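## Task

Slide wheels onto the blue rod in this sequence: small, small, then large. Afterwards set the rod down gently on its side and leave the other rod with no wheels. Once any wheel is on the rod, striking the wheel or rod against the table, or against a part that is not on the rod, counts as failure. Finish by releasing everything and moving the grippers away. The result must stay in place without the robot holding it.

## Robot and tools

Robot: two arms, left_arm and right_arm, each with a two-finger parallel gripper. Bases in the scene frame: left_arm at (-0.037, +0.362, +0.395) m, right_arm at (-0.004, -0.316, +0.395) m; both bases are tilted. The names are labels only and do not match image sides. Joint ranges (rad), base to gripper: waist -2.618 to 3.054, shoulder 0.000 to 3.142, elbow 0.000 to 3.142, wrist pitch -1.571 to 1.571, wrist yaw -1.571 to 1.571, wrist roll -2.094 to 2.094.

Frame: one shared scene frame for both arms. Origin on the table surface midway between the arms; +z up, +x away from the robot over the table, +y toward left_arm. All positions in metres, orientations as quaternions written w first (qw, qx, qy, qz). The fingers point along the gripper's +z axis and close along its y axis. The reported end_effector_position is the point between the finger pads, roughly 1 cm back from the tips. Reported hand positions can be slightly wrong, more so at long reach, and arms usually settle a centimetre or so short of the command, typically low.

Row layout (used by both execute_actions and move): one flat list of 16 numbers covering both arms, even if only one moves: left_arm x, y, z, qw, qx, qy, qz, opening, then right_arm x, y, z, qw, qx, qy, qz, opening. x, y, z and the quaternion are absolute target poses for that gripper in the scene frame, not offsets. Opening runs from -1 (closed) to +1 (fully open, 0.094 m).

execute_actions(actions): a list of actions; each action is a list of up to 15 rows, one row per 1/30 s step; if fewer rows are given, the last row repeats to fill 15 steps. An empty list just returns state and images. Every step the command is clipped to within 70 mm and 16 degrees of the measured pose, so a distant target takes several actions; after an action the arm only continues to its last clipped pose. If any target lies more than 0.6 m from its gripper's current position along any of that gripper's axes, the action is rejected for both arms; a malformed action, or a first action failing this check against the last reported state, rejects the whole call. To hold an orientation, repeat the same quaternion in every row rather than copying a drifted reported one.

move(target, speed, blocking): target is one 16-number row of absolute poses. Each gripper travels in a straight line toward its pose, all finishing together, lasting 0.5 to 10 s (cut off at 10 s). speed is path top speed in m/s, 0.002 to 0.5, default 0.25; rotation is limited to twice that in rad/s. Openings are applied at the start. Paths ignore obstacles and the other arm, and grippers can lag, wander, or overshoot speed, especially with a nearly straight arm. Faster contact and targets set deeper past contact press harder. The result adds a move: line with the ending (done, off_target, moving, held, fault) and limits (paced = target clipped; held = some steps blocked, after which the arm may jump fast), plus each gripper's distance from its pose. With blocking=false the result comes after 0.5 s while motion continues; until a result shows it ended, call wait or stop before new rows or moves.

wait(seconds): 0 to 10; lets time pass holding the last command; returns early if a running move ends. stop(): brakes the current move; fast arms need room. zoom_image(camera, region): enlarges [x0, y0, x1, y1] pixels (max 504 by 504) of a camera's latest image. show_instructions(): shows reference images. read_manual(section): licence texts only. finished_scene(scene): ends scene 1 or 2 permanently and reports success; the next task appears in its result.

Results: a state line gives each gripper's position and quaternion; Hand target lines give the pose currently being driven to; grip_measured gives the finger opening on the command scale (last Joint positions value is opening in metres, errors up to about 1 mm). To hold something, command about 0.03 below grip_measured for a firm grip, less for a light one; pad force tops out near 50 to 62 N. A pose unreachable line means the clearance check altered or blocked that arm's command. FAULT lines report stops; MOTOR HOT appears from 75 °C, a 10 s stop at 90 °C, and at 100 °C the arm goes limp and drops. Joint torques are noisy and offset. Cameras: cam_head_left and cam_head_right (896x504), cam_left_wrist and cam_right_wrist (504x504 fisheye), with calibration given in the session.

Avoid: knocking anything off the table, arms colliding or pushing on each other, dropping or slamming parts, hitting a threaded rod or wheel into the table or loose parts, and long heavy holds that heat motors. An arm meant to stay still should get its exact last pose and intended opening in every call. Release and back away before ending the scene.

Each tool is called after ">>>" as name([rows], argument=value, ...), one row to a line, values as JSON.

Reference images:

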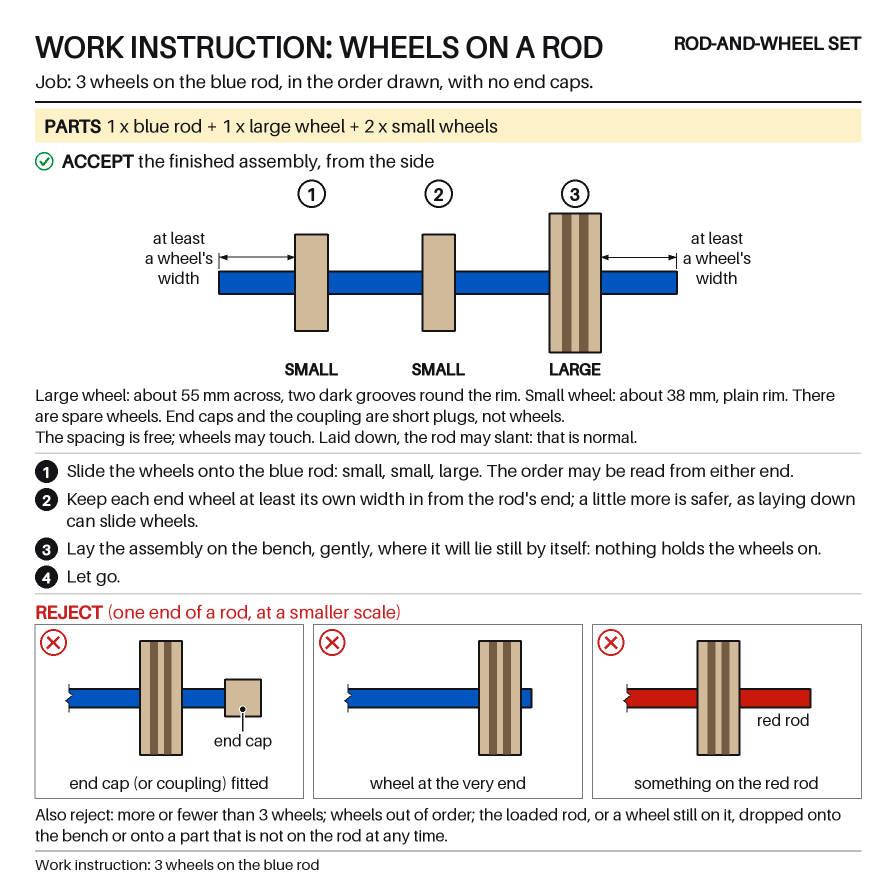

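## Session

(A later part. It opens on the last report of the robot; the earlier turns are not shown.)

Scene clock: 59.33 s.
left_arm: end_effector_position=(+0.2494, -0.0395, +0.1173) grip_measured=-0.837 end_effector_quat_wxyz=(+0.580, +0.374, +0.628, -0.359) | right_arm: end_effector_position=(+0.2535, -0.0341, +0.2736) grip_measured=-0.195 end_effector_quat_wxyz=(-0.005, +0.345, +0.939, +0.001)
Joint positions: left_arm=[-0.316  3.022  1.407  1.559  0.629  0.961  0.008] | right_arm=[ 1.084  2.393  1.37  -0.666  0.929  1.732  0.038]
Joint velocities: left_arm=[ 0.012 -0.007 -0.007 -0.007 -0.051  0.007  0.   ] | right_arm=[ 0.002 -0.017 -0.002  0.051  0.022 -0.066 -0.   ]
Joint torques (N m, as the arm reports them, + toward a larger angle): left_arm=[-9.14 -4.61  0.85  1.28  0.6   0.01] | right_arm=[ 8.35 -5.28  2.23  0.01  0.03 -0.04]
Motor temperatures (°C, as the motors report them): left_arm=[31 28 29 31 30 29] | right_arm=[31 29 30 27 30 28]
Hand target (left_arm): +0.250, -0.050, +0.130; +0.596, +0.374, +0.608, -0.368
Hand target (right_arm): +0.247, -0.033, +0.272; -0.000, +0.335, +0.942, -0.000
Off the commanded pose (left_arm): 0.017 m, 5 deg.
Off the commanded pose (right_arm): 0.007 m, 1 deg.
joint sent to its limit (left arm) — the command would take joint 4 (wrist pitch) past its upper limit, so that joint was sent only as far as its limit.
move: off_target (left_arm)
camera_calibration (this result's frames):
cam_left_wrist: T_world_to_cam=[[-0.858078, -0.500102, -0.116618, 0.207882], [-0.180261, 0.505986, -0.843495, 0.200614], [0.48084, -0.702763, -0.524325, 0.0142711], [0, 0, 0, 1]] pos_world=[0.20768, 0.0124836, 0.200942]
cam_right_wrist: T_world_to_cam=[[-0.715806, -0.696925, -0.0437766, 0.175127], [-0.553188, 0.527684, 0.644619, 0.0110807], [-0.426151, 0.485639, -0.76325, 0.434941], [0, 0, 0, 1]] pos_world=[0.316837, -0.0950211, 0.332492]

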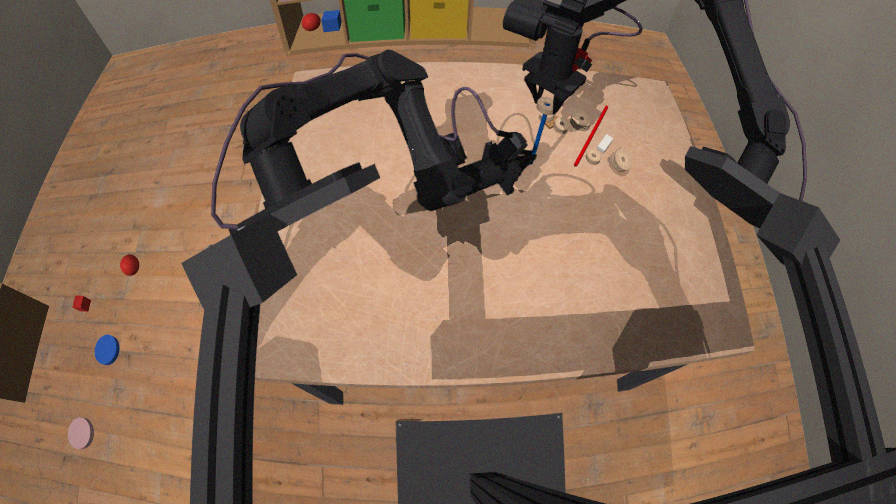

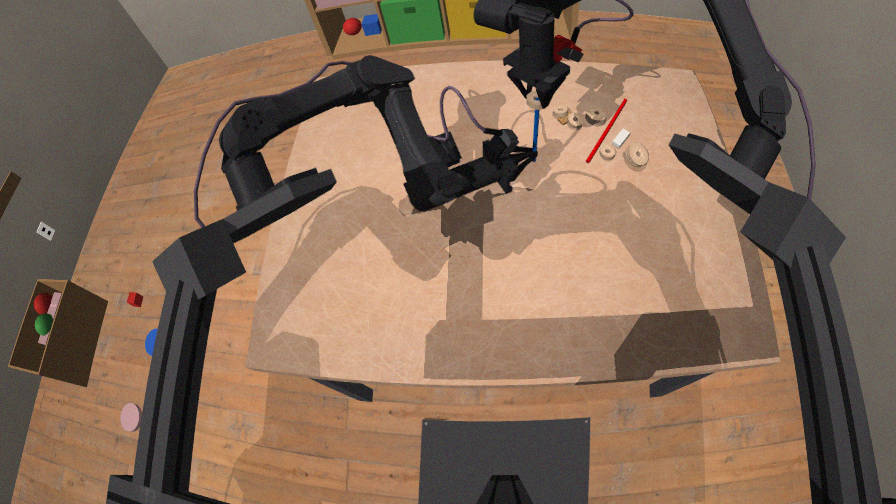

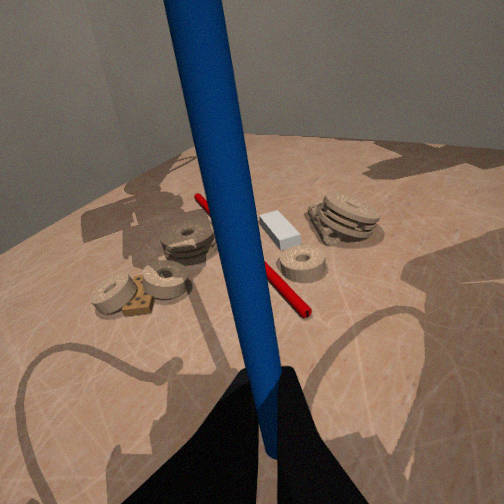

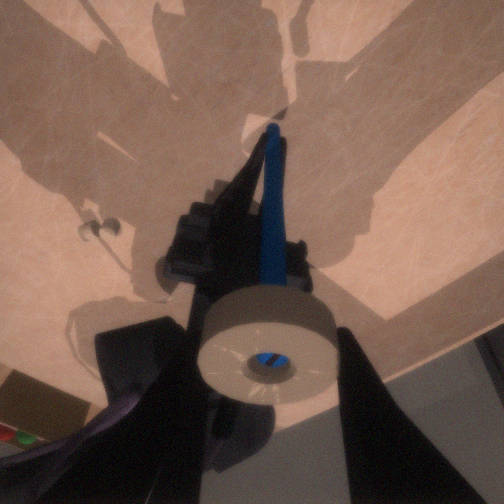

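>>> move(target=[0.25,-0.05,0.13,0.612,0.354,0.612,-0.354,-0.9, 0.245,-0.032,0.225,0,0.335,0.942,0,-0.25], speed=0.04)

>>> move(target=[0.25,-0.05,0.13,0.612,0.354,0.612,-0.354,-0.9, 0.245,-0.032,0.225,0,0.335,0.942,0,0.1], speed=0.04)

>>> move(target=[0.25,-0.05,0.13,0.612,0.354,0.612,-0.354,-0.9, 0.25,-0.036,0.31,0,0.335,0.942,0,0.1], speed=0.1)

>>> move(target=[0.25,-0.05,0.13,0.612,0.354,0.612,-0.354,-0.9, 0.3375,-0.216,0.25,0,-0.446,0.895,0,0.1], speed=0.3)

>>> move(target=[0.25,-0.05,0.13,0.612,0.354,0.612,-0.354,-0.9, 0.3375,-0.216,0.045,0,-0.446,0.895,0,0.1], speed=0.25)

Scene clock: 61.13 s.
left_arm: end_effector_position=(+0.2494, -0.0394, +0.1172) grip_measured=-0.837 end_effector_quat_wxyz=(+0.580, +0.374, +0.628, -0.360) | right_arm: end_effector_position=(+0.2509, -0.0326, +0.2264) grip_measured=-0.195 end_effector_quat_wxyz=(-0.008, +0.345, +0.938, +0.001)
Joint positions: left_arm=[-0.316  3.022  1.407  1.559  0.63   0.96   0.008] | right_arm=[ 0.987  2.447  1.317 -0.432  0.928  1.573  0.038]
Joint velocities: left_arm=[ 0.002  0.007 -0.002  0.022  0.007 -0.051 -0.   ] | right_arm=[-0.007 -0.002 -0.002  0.095  0.022  0.007  0.   ]
Joint torques (N m, as the arm reports them, + toward a larger angle): left_arm=[-9.11 -4.56  0.87  1.27  0.61  0.02] | right_arm=[ 8.68 -5.43  1.65 -0.02  0.21 -0.01]
Motor temperatures (°C, as the motors report them): left_arm=[31 28 29 31 30 29] | right_arm=[31 29 30 27 30 28]
Hand target (left_arm): +0.250, -0.050, +0.130; +0.596, +0.374, +0.608, -0.368
Hand target (right_arm): +0.245, -0.032, +0.226; -0.001, +0.335, +0.942, -0.000
Off the commanded pose (left_arm): 0.017 m, 5 deg.
Off the commanded pose (right_arm): 0.006 m, 2 deg.
joint sent to its limit (left arm) — the command would take joint 4 (wrist pitch) past its upper limit, so that joint was sent only as far as its limit.
move: off_target (left_arm)
camera_calibration (this result's frames):
cam_left_wrist: T_world_to_cam=[[-0.858152, -0.500242, -0.115468, 0.207824], [-0.181172, 0.505514, -0.843583, 0.200696], [0.480367, -0.703003, -0.524438, 0.0144182], [0, 0, 0, 1]] pos_world=[0.207779, 0.012644, 0.200862]
cam_right_wrist: T_world_to_cam=[[-0.716645, -0.696203, -0.0414853, 0.17199], [-0.549084, 0.52653, 0.649056, 0.0371982], [-0.430031, 0.487921, -0.759609, 0.397319], [0, 0, 0, 1]] pos_world=[0.314541, -0.093706, 0.284798]

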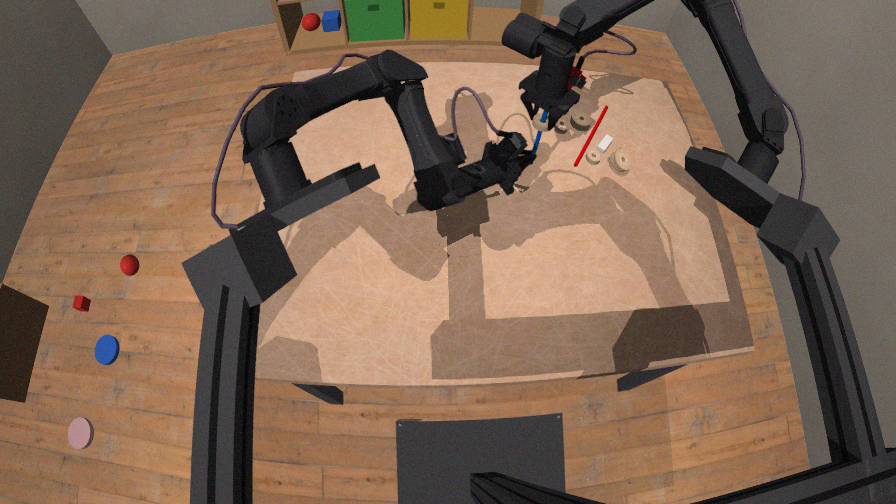

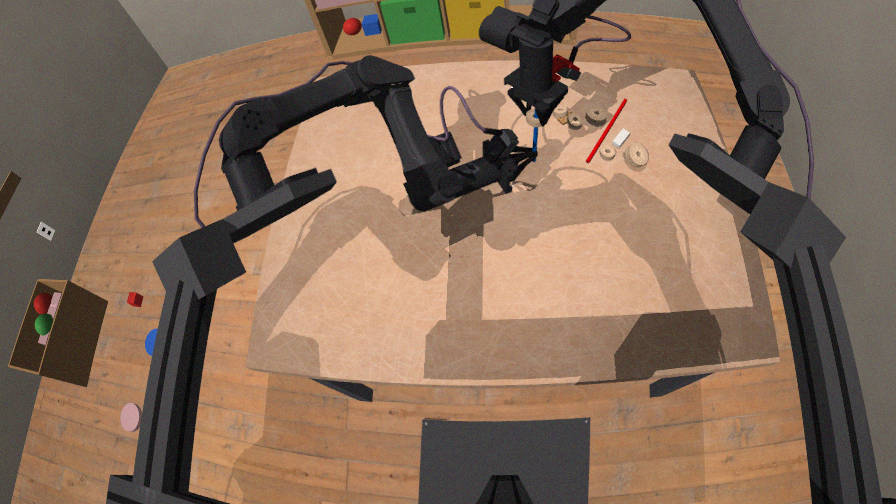

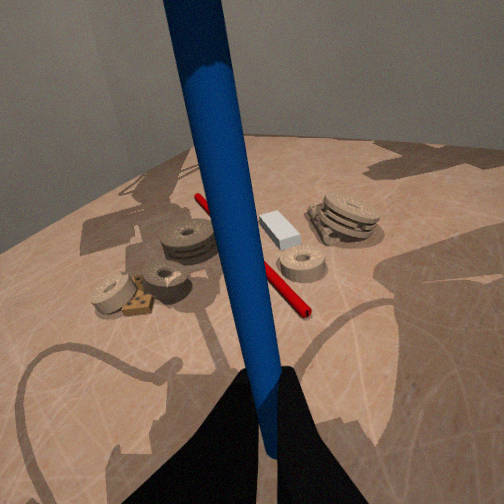

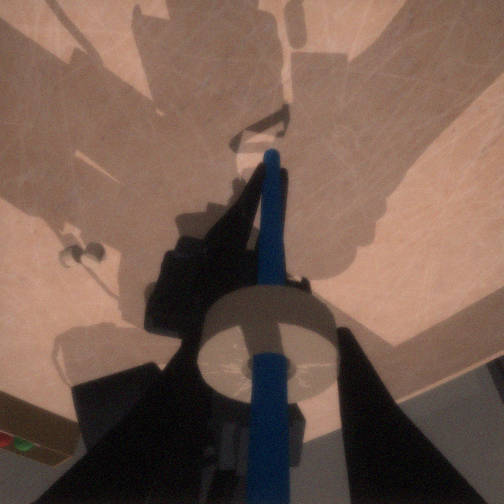

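Scene clock: 62.40 s.
left_arm: end_effector_position=(+0.2502, -0.0377, +0.1151) grip_measured=-0.837 end_effector_quat_wxyz=(+0.579, +0.374, +0.631, -0.357) | right_arm: end_effector_position=(+0.2524, -0.0332, +0.2243) grip_measured=+0.098 end_effector_quat_wxyz=(-0.008, +0.348, +0.938, +0.001)
Joint positions: left_arm=[-0.311  3.022  1.407  1.559  0.627  0.96   0.008] | right_arm=[ 0.98   2.447  1.317 -0.423  0.928  1.567  0.052]
Joint velocities: left_arm=[ 0.022 -0.012 -0.012  0.007 -0.051  0.022  0.001] | right_arm=[-0.007  0.022 -0.002 -0.007 -0.022 -0.037 -0.001]
Joint torques (N m, as the arm reports them, + toward a larger angle): left_arm=[-9.45 -4.6   0.81  1.28  0.65  0.02] | right_arm=[ 8.81 -5.31  1.55  0.01  0.19 -0.05]
Motor temperatures (°C, as the motors report them): left_arm=[31 28 29 31 30 29] | right_arm=[31 29 30 27 30 28]
Hand target (left_arm): +0.250, -0.050, +0.130; +0.596, +0.374, +0.608, -0.368
Hand target (right_arm): +0.245, -0.032, +0.225; -0.000, +0.335, +0.942, -0.000
Off the commanded pose (left_arm): 0.019 m, 5 deg.
Off the commanded pose (right_arm): 0.008 m, 2 deg.
joint sent to its limit (left arm) — the command would take joint 4 (wrist pitch) past its upper limit, so that joint was sent only as far as its limit.
move: off_target (left_arm)
camera_calibration (this result's frames):
cam_left_wrist: T_world_to_cam=[[-0.856462, -0.503047, -0.115831, 0.208605], [-0.185291, 0.509018, -0.840576, 0.199066], [0.481809, -0.698459, -0.529165, 0.0145165], [0, 0, 0, 1]] pos_world=[0.208553, 0.013749, 0.199174]
cam_right_wrist: T_world_to_cam=[[-0.720199, -0.692558, -0.0409529, 0.173446], [-0.546213, 0.52964, 0.648947, 0.039143], [-0.427743, 0.48974, -0.759731, 0.396167], [0, 0, 0, 1]] pos_world=[0.315754, -0.0946295, 0.282682]

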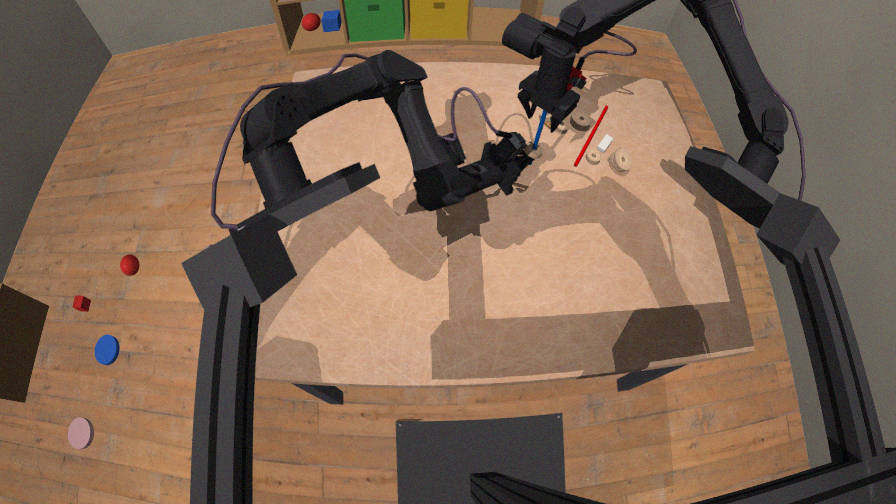

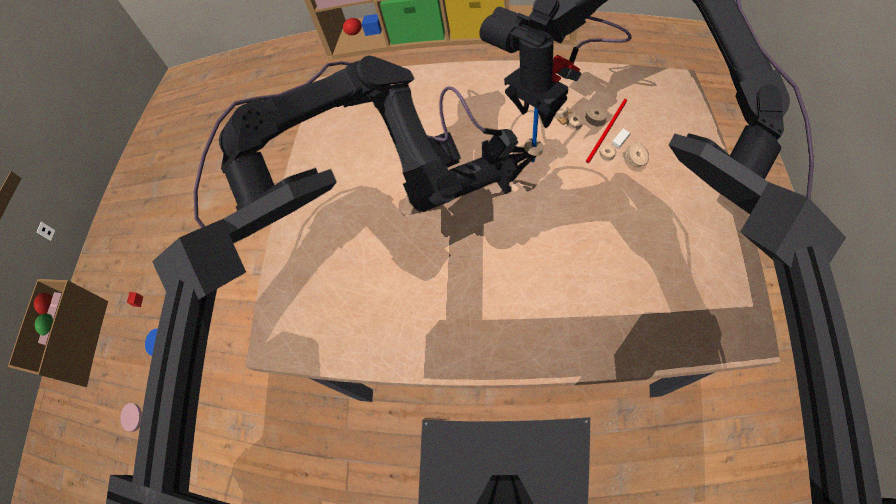

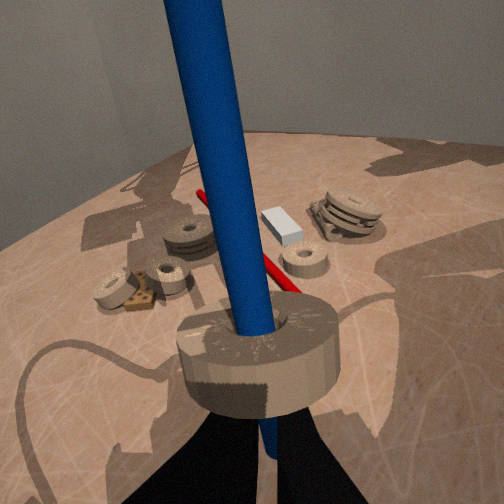

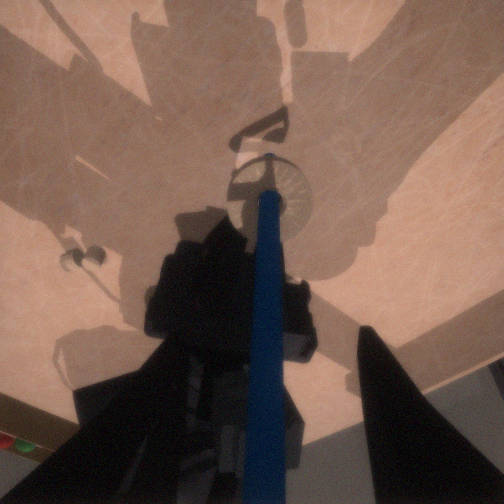

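Scene clock: 63.87 s.
left_arm: end_effector_position=(+0.2495, -0.0394, +0.1170) grip_measured=-0.837 end_effector_quat_wxyz=(+0.579, +0.374, +0.629, -0.359) | right_arm: end_effector_position=(+0.2440, -0.0411, +0.2960) grip_measured=+0.098 end_effector_quat_wxyz=(-0.002, +0.333, +0.943, -0.013)
Joint positions: left_arm=[-0.316  3.022  1.407  1.559  0.627  0.96   0.008] | right_arm=[ 1.142  2.384  1.39  -0.815  0.928  1.835  0.052]
Joint velocities: left_arm=[ 0.007 -0.017 -0.007 -0.037  0.007 -0.037 -0.001] | right_arm=[-0.012 -0.007 -0.002 -0.051  0.022 -0.007  0.   ]
Joint torques (N m, as the arm reports them, + toward a larger angle): left_arm=[-9.07 -4.56  0.86  1.28  0.61  0.02] | right_arm=[ 9.29 -6.58  5.68 -0.38  0.01  0.06]
Motor temperatures (°C, as the motors report them): left_arm=[31 28 29 31 30 29] | right_arm=[31 29 30 27 30 28]
Hand target (left_arm): +0.250, -0.050, +0.130; +0.596, +0.374, +0.608, -0.368
Hand target (right_arm): +0.250, -0.036, +0.309; +0.001, +0.335, +0.942, +0.000
Off the commanded pose (left_arm): 0.017 m, 5 deg.
Off the commanded pose (right_arm): 0.016 m, 2 deg.
joint sent to its limit (left arm) — the command would take joint 4 (wrist pitch) past its upper limit, so that joint was sent only as far as its limit.
move: off_target (left_arm, right_arm)
camera_calibration (this result's frames):
cam_left_wrist: T_world_to_cam=[[-0.857701, -0.500976, -0.115636, 0.207795], [-0.182253, 0.506548, -0.842729, 0.200782], [0.480762, -0.701735, -0.525772, 0.01435], [0, 0, 0, 1]] pos_world=[0.20792, 0.0124646, 0.200778]
cam_right_wrist: T_world_to_cam=[[-0.697242, -0.716504, -0.0218112, 0.152609], [-0.564711, 0.530279, 0.632381, 0.00167027], [-0.441537, 0.453239, -0.774351, 0.457092], [0, 0, 0, 1]] pos_world=[0.309172, -0.0987125, 0.356222]

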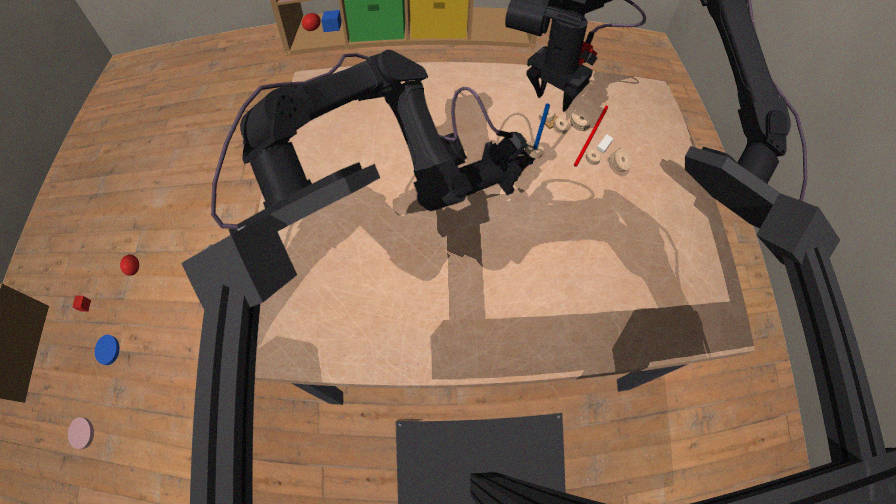

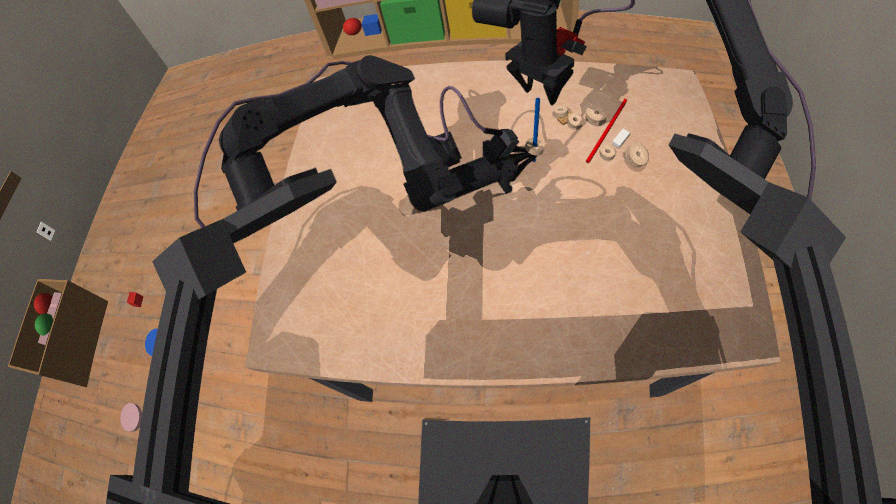

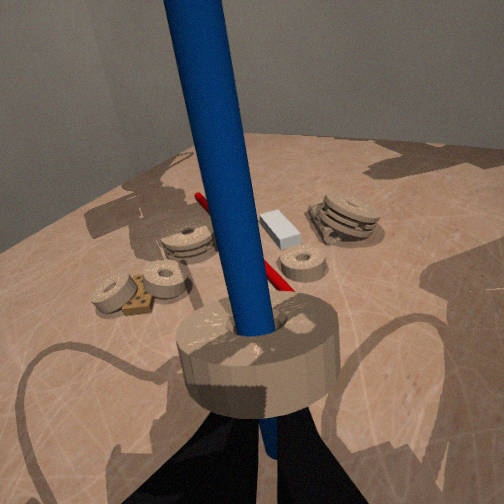

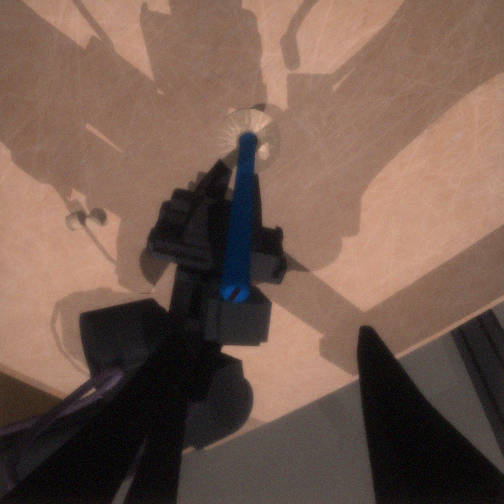

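Scene clock: 67.20 s.
left_arm: end_effector_position=(+0.2496, -0.0391, +0.1167) grip_measured=-0.837 end_effector_quat_wxyz=(+0.579, +0.374, +0.629, -0.359) | right_arm: end_effector_position=(+0.3364, -0.2138, +0.2462) grip_measured=+0.098 end_effector_quat_wxyz=(-0.012, -0.449, +0.893, -0.005)
Joint positions: left_arm=[-0.315  3.022  1.407  1.559  0.627  0.96   0.008] | right_arm=[ 0.698  1.785  0.989 -0.425  0.896 -0.507  0.052]
Joint velocities: left_arm=[-0.017  0.002  0.002 -0.037 -0.037 -0.007 -0.   ] | right_arm=[-0.002 -0.002  0.002  0.051 -0.022 -0.007 -0.   ]
Joint torques (N m, as the arm reports them, + toward a larger angle): left_arm=[-9.18 -4.6   0.92  1.27  0.62  0.02] | right_arm=[ 5.55 -6.78  1.67  0.1  -0.15 -0.03]
Motor temperatures (°C, as the motors report them): left_arm=[31 28 29 31 30 29] | right_arm=[31 29 30 27 30 28]
Hand target (left_arm): +0.250, -0.050, +0.130; +0.596, +0.374, +0.608, -0.368
Hand target (right_arm): +0.338, -0.213, +0.250; -0.002, -0.446, +0.895, +0.002
Off the commanded pose (left_arm): 0.017 m, 5 deg.
Off the commanded pose (right_arm): 0.005 m, 2 deg.
joint sent to its limit (left arm) — the command would take joint 4 (wrist pitch) past its upper limit, so that joint was sent only as far as its limit.
move: off_target (left_arm)
camera_calibration (this result's frames):
cam_left_wrist: T_world_to_cam=[[-0.85751, -0.501296, -0.115663, 0.207929], [-0.182723, 0.506927, -0.8424, 0.200497], [0.480925, -0.701232, -0.526294, 0.01438], [0, 0, 0, 1]] pos_world=[0.208021, 0.0126802, 0.200516]
cam_right_wrist: T_world_to_cam=[[0.741726, -0.6691, -0.0463386, -0.375665], [-0.481911, -0.579721, 0.657028, -0.0943575], [-0.466481, -0.465004, -0.752441, 0.344223], [0, 0, 0, 1]] pos_world=[0.393742, -0.145993, 0.303595]

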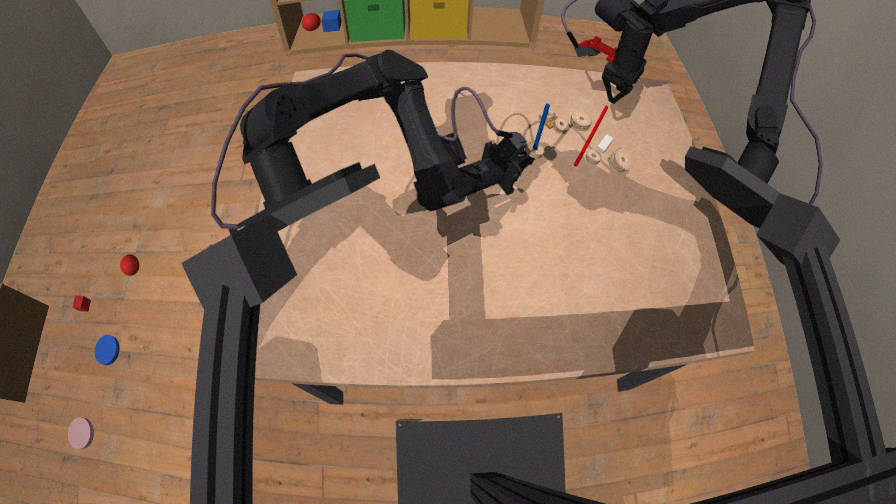

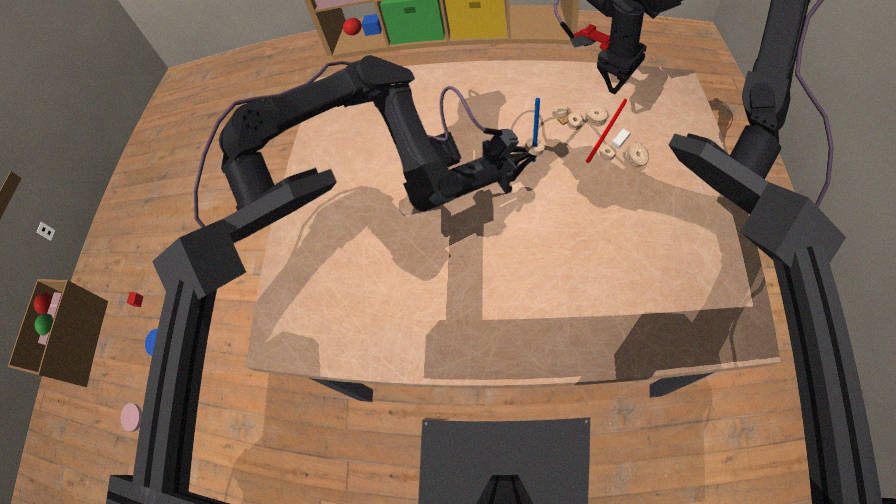

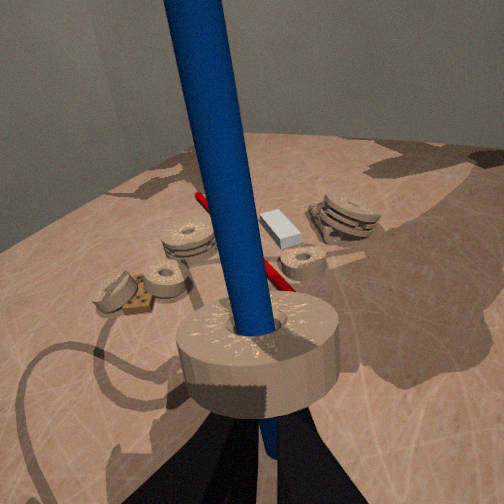

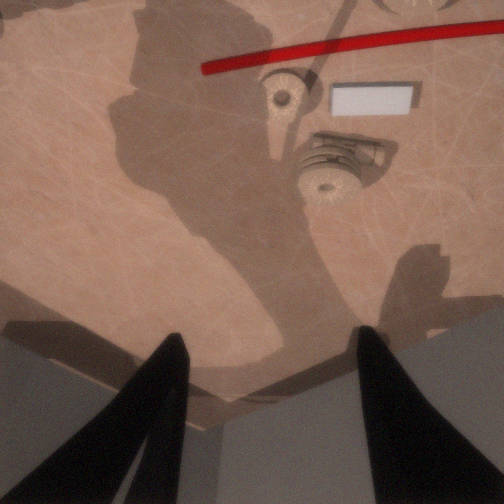

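Scene clock: 68.73 s.
left_arm: end_effector_position=(+0.2496, -0.0392, +0.1167) grip_measured=-0.837 end_effector_quat_wxyz=(+0.579, +0.374, +0.629, -0.359) | right_arm: end_effector_position=(+0.3298, -0.2231, +0.0475) grip_measured=+0.098 end_effector_quat_wxyz=(-0.016, -0.445, +0.895, -0.002)
Joint positions: left_arm=[-0.315  3.022  1.407  1.559  0.628  0.96   0.008] | right_arm=[ 0.276  2.275  1.097  0.317  0.673 -1.005  0.052]
Joint velocities: left_arm=[-0.022  0.002 -0.002 -0.051 -0.051  0.037  0.   ] | right_arm=[-0.002  0.007  0.002 -0.037 -0.051  0.022 -0.   ]
Joint torques (N m, as the arm reports them, + toward a larger angle): left_arm=[-9.12 -4.56  0.88  1.27  0.61  0.02] | right_arm=[ 6.24 -5.82  1.55  0.06 -0.18 -0.04]
Motor temperatures (°C, as the motors report them): left_arm=[31 28 29 31 30 29] | right_arm=[31 29 30 27 30 28]
Hand target (left_arm): +0.250, -0.050, +0.130; +0.596, +0.374, +0.608, -0.368
Hand target (right_arm): +0.337, -0.214, +0.047; -0.001, -0.445, +0.895, +0.002
Off the commanded pose (left_arm): 0.017 m, 5 deg.
Off the commanded pose (right_arm): 0.011 m, 2 deg.
joint sent to its limit (left arm) — the command would take joint 4 (wrist pitch) past its upper limit, so that joint was sent only as far as its limit.
move: off_target (left_arm, right_arm)
camera_calibration (this result's frames):
cam_left_wrist: T_world_to_cam=[[-0.857601, -0.501148, -0.115632, 0.207923], [-0.182503, 0.506724, -0.84257, 0.200507], [0.480845, -0.701486, -0.526028, 0.0143889], [0, 0, 0, 1]] pos_world=[0.207989, 0.012692, 0.200552]
cam_right_wrist: T_world_to_cam=[[0.734488, -0.676478, -0.0538989, -0.385129], [-0.482077, -0.576016, 0.660157, 0.0284043], [-0.477628, -0.458894, -0.749191, 0.192218], [0, 0, 0, 1]] pos_world=[0.388375, -0.155962, 0.104499]

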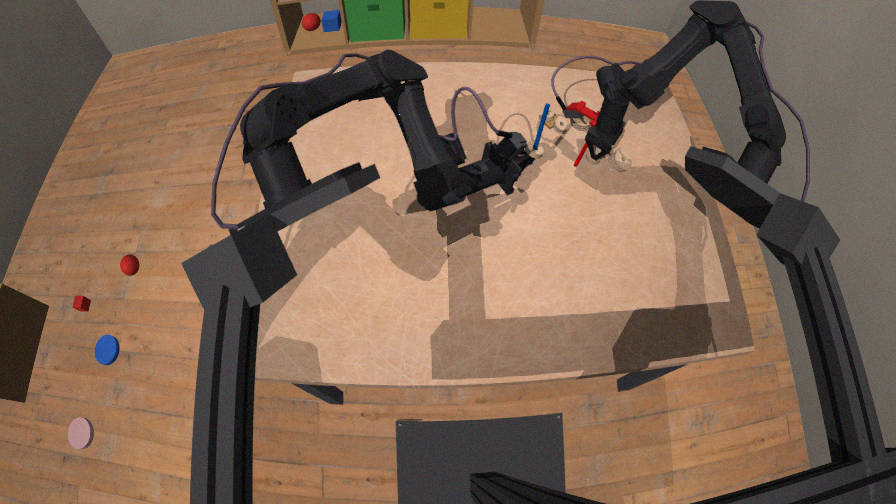

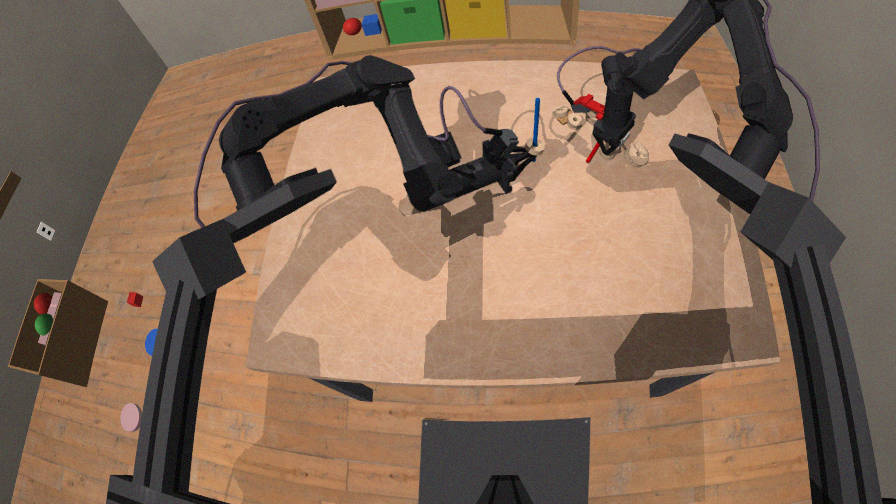

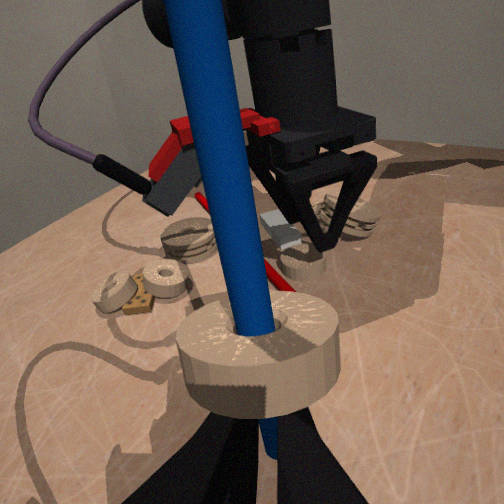

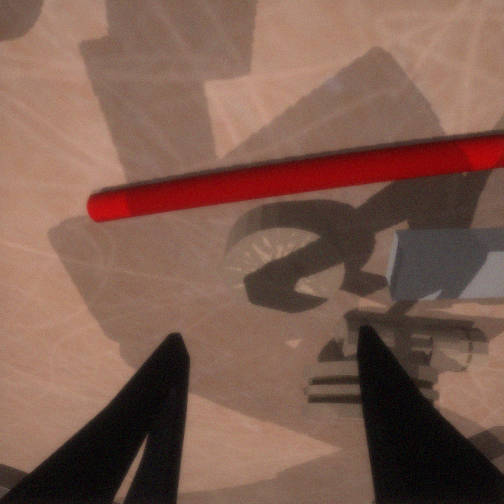

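>>> move(target=[0.25,-0.05,0.13,0.612,0.354,0.612,-0.354,-0.9, 0.345,-0.215,0.035,0,-0.446,0.895,0,0.05], speed=0.05)

>>> move(target=[0.25,-0.05,0.13,0.612,0.354,0.612,-0.354,-0.9, 0.345,-0.215,0.012,0,-0.446,0.895,0,0.05], speed=0.05)

Scene clock: 70.00 s.
left_arm: end_effector_position=(+0.2502, -0.0377, +0.1151) grip_measured=-0.837 end_effector_quat_wxyz=(+0.579, +0.374, +0.631, -0.357) | right_arm: end_effector_position=(+0.3414, -0.2200, +0.0383) grip_measured=+0.052 end_effector_quat_wxyz=(-0.008, -0.446, +0.895, -0.005)
Joint positions: left_arm=[-0.311  3.022  1.407  1.559  0.627  0.96   0.008] | right_arm=[ 0.269  2.309  1.153  0.318  0.664 -1.026  0.049]
Joint velocities: left_arm=[-0.012  0.012  0.002 -0.139  0.007  0.007  0.   ] | right_arm=[-0.007 -0.012  0.002  0.007 -0.037 -0.066 -0.001]
Joint torques (N m, as the arm reports them, + toward a larger angle): left_arm=[-9.42 -4.62  0.81  1.28  0.64  0.02] | right_arm=[ 5.78 -5.98  1.78  0.07 -0.14 -0.07]
Motor temperatures (°C, as the motors report them): left_arm=[31 28 29 31 30 29] | right_arm=[31 29 30 27 30 28]
Hand target (left_arm): +0.250, -0.050, +0.130; +0.596, +0.374, +0.608, -0.368
Hand target (right_arm): +0.345, -0.215, +0.035; +0.000, -0.446, +0.895, -0.000
Off the commanded pose (left_arm): 0.019 m, 5 deg.
Off the commanded pose (right_arm): 0.007 m, 1 deg.
joint sent to its limit (left arm) — the command would take joint 4 (wrist pitch) past its upper limit, so that joint was sent only as far as its limit.
move: off_target (left_arm)
camera_calibration (this result's frames):
cam_left_wrist: T_world_to_cam=[[-0.856371, -0.503195, -0.115862, 0.208611], [-0.185511, 0.509221, -0.840405, 0.199056], [0.481887, -0.698204, -0.52943, 0.014507], [0, 0, 0, 1]] pos_world=[0.208585, 0.0137373, 0.199138]
cam_right_wrist: T_world_to_cam=[[0.736788, -0.674702, -0.0438314, -0.392811], [-0.491211, -0.578704, 0.651009, 0.0446973], [-0.464603, -0.458126, -0.757803, 0.188328], [0, 0, 0, 1]] pos_world=[0.398871, -0.152886, 0.0963995]

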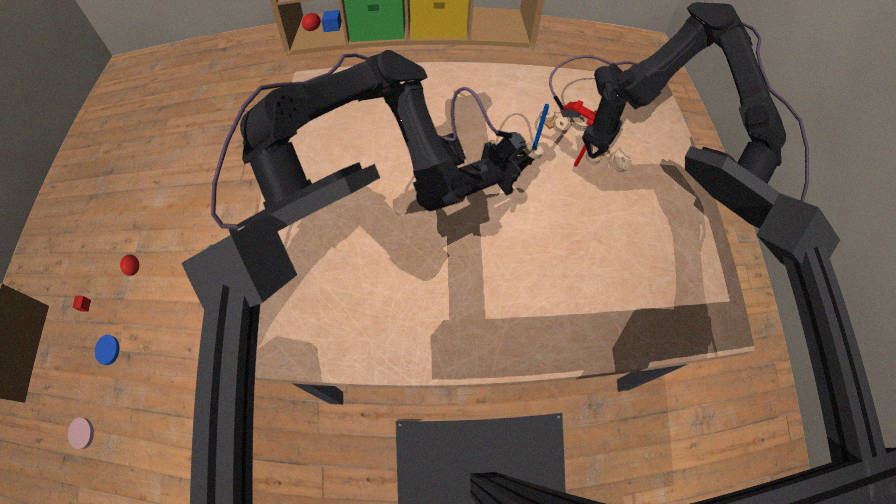

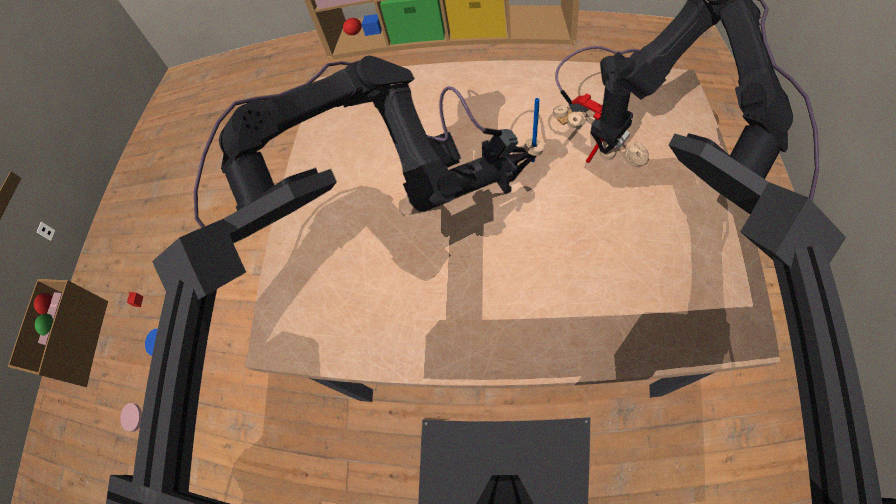

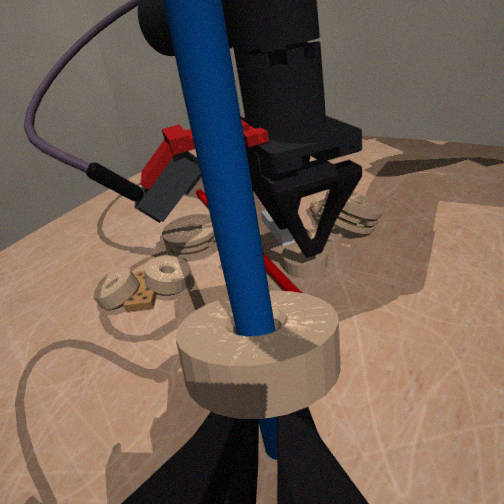

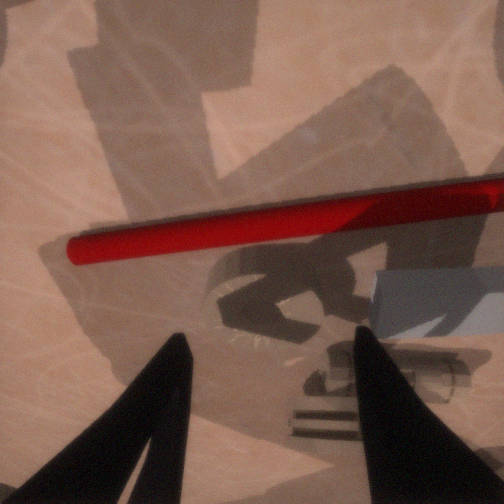

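Scene clock: 71.20 s.
left_arm: end_effector_position=(+0.2495, -0.0394, +0.1170) grip_measured=-0.837 end_effector_quat_wxyz=(+0.579, +0.374, +0.629, -0.359) | right_arm: end_effector_position=(+0.3397, -0.2206, +0.0150) grip_measured=+0.052 end_effector_quat_wxyz=(-0.011, -0.447, +0.895, -0.003)
Joint positions: left_arm=[-0.316  3.022  1.407  1.559  0.627  0.96   0.008] | right_arm=[ 0.234  2.379  1.216  0.337  0.641 -1.057  0.049]
Joint velocities: left_arm=[ 0.002 -0.002 -0.007 -0.066  0.081  0.037  0.   ] | right_arm=[ 0.007 -0.022 -0.007  0.095  0.022 -0.022  0.001]
Joint torques (N m, as the arm reports them, + toward a larger angle): left_arm=[-9.19 -4.58  0.88  1.28  0.64  0.02] | right_arm=[ 5.76 -6.02  1.64  0.16 -0.15 -0.08]
Motor temperatures (°C, as the motors report them): left_arm=[31 28 29 31 30 29] | right_arm=[31 29 30 27 30 28]
Hand target (left_arm): +0.250, -0.050, +0.130; +0.596, +0.374, +0.608, -0.368
Hand target (right_arm): +0.345, -0.215, +0.012; +0.000, -0.446, +0.895, +0.000
Off the commanded pose (left_arm): 0.017 m, 5 deg.
Off the commanded pose (right_arm): 0.008 m, 1 deg.
joint sent to its limit (left arm) — the command would take joint 4 (wrist pitch) past its upper limit, so that joint was sent only as far as its limit.
move: off_target (left_arm)
camera_calibration (this result's frames):
cam_left_wrist: T_world_to_cam=[[-0.857701, -0.500976, -0.115636, 0.207795], [-0.182253, 0.506548, -0.842729, 0.200782], [0.480762, -0.701735, -0.525772, 0.01435], [0, 0, 0, 1]] pos_world=[0.20792, 0.0124646, 0.200778]
cam_right_wrist: T_world_to_cam=[[0.738115, -0.67287, -0.0493146, -0.392955], [-0.485076, -0.580072, 0.654383, 0.0562738], [-0.468921, -0.459089, -0.754553, 0.17088], [0, 0, 0, 1]] pos_world=[0.397472, -0.153316, 0.0727348]

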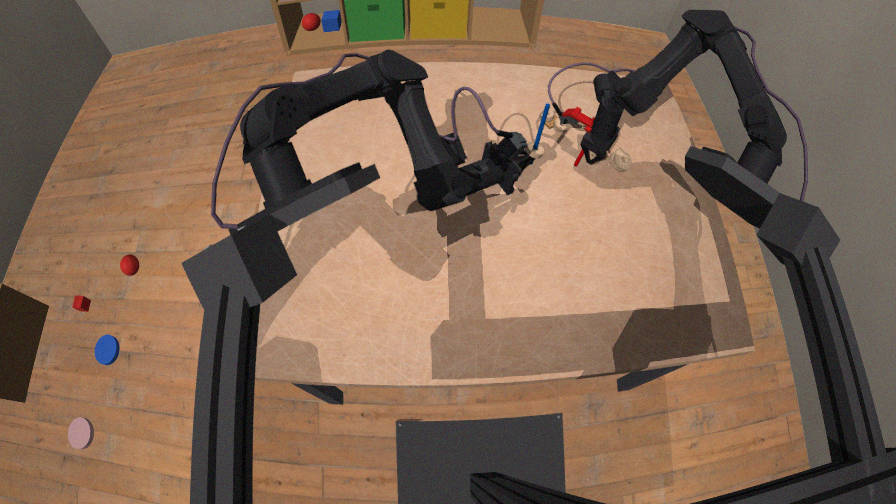

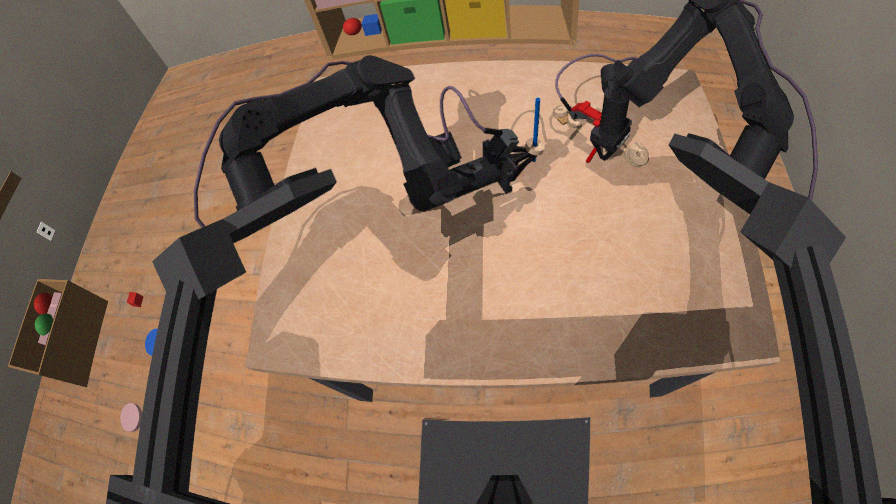

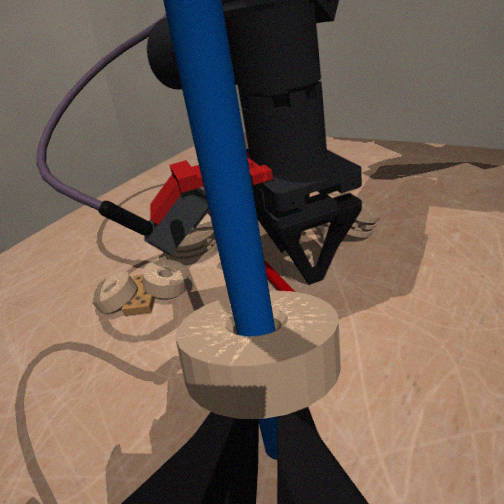

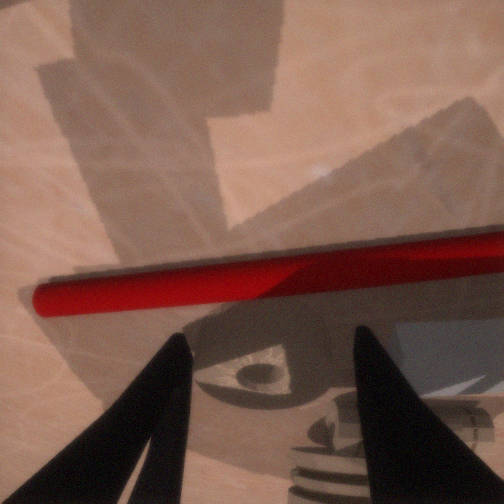

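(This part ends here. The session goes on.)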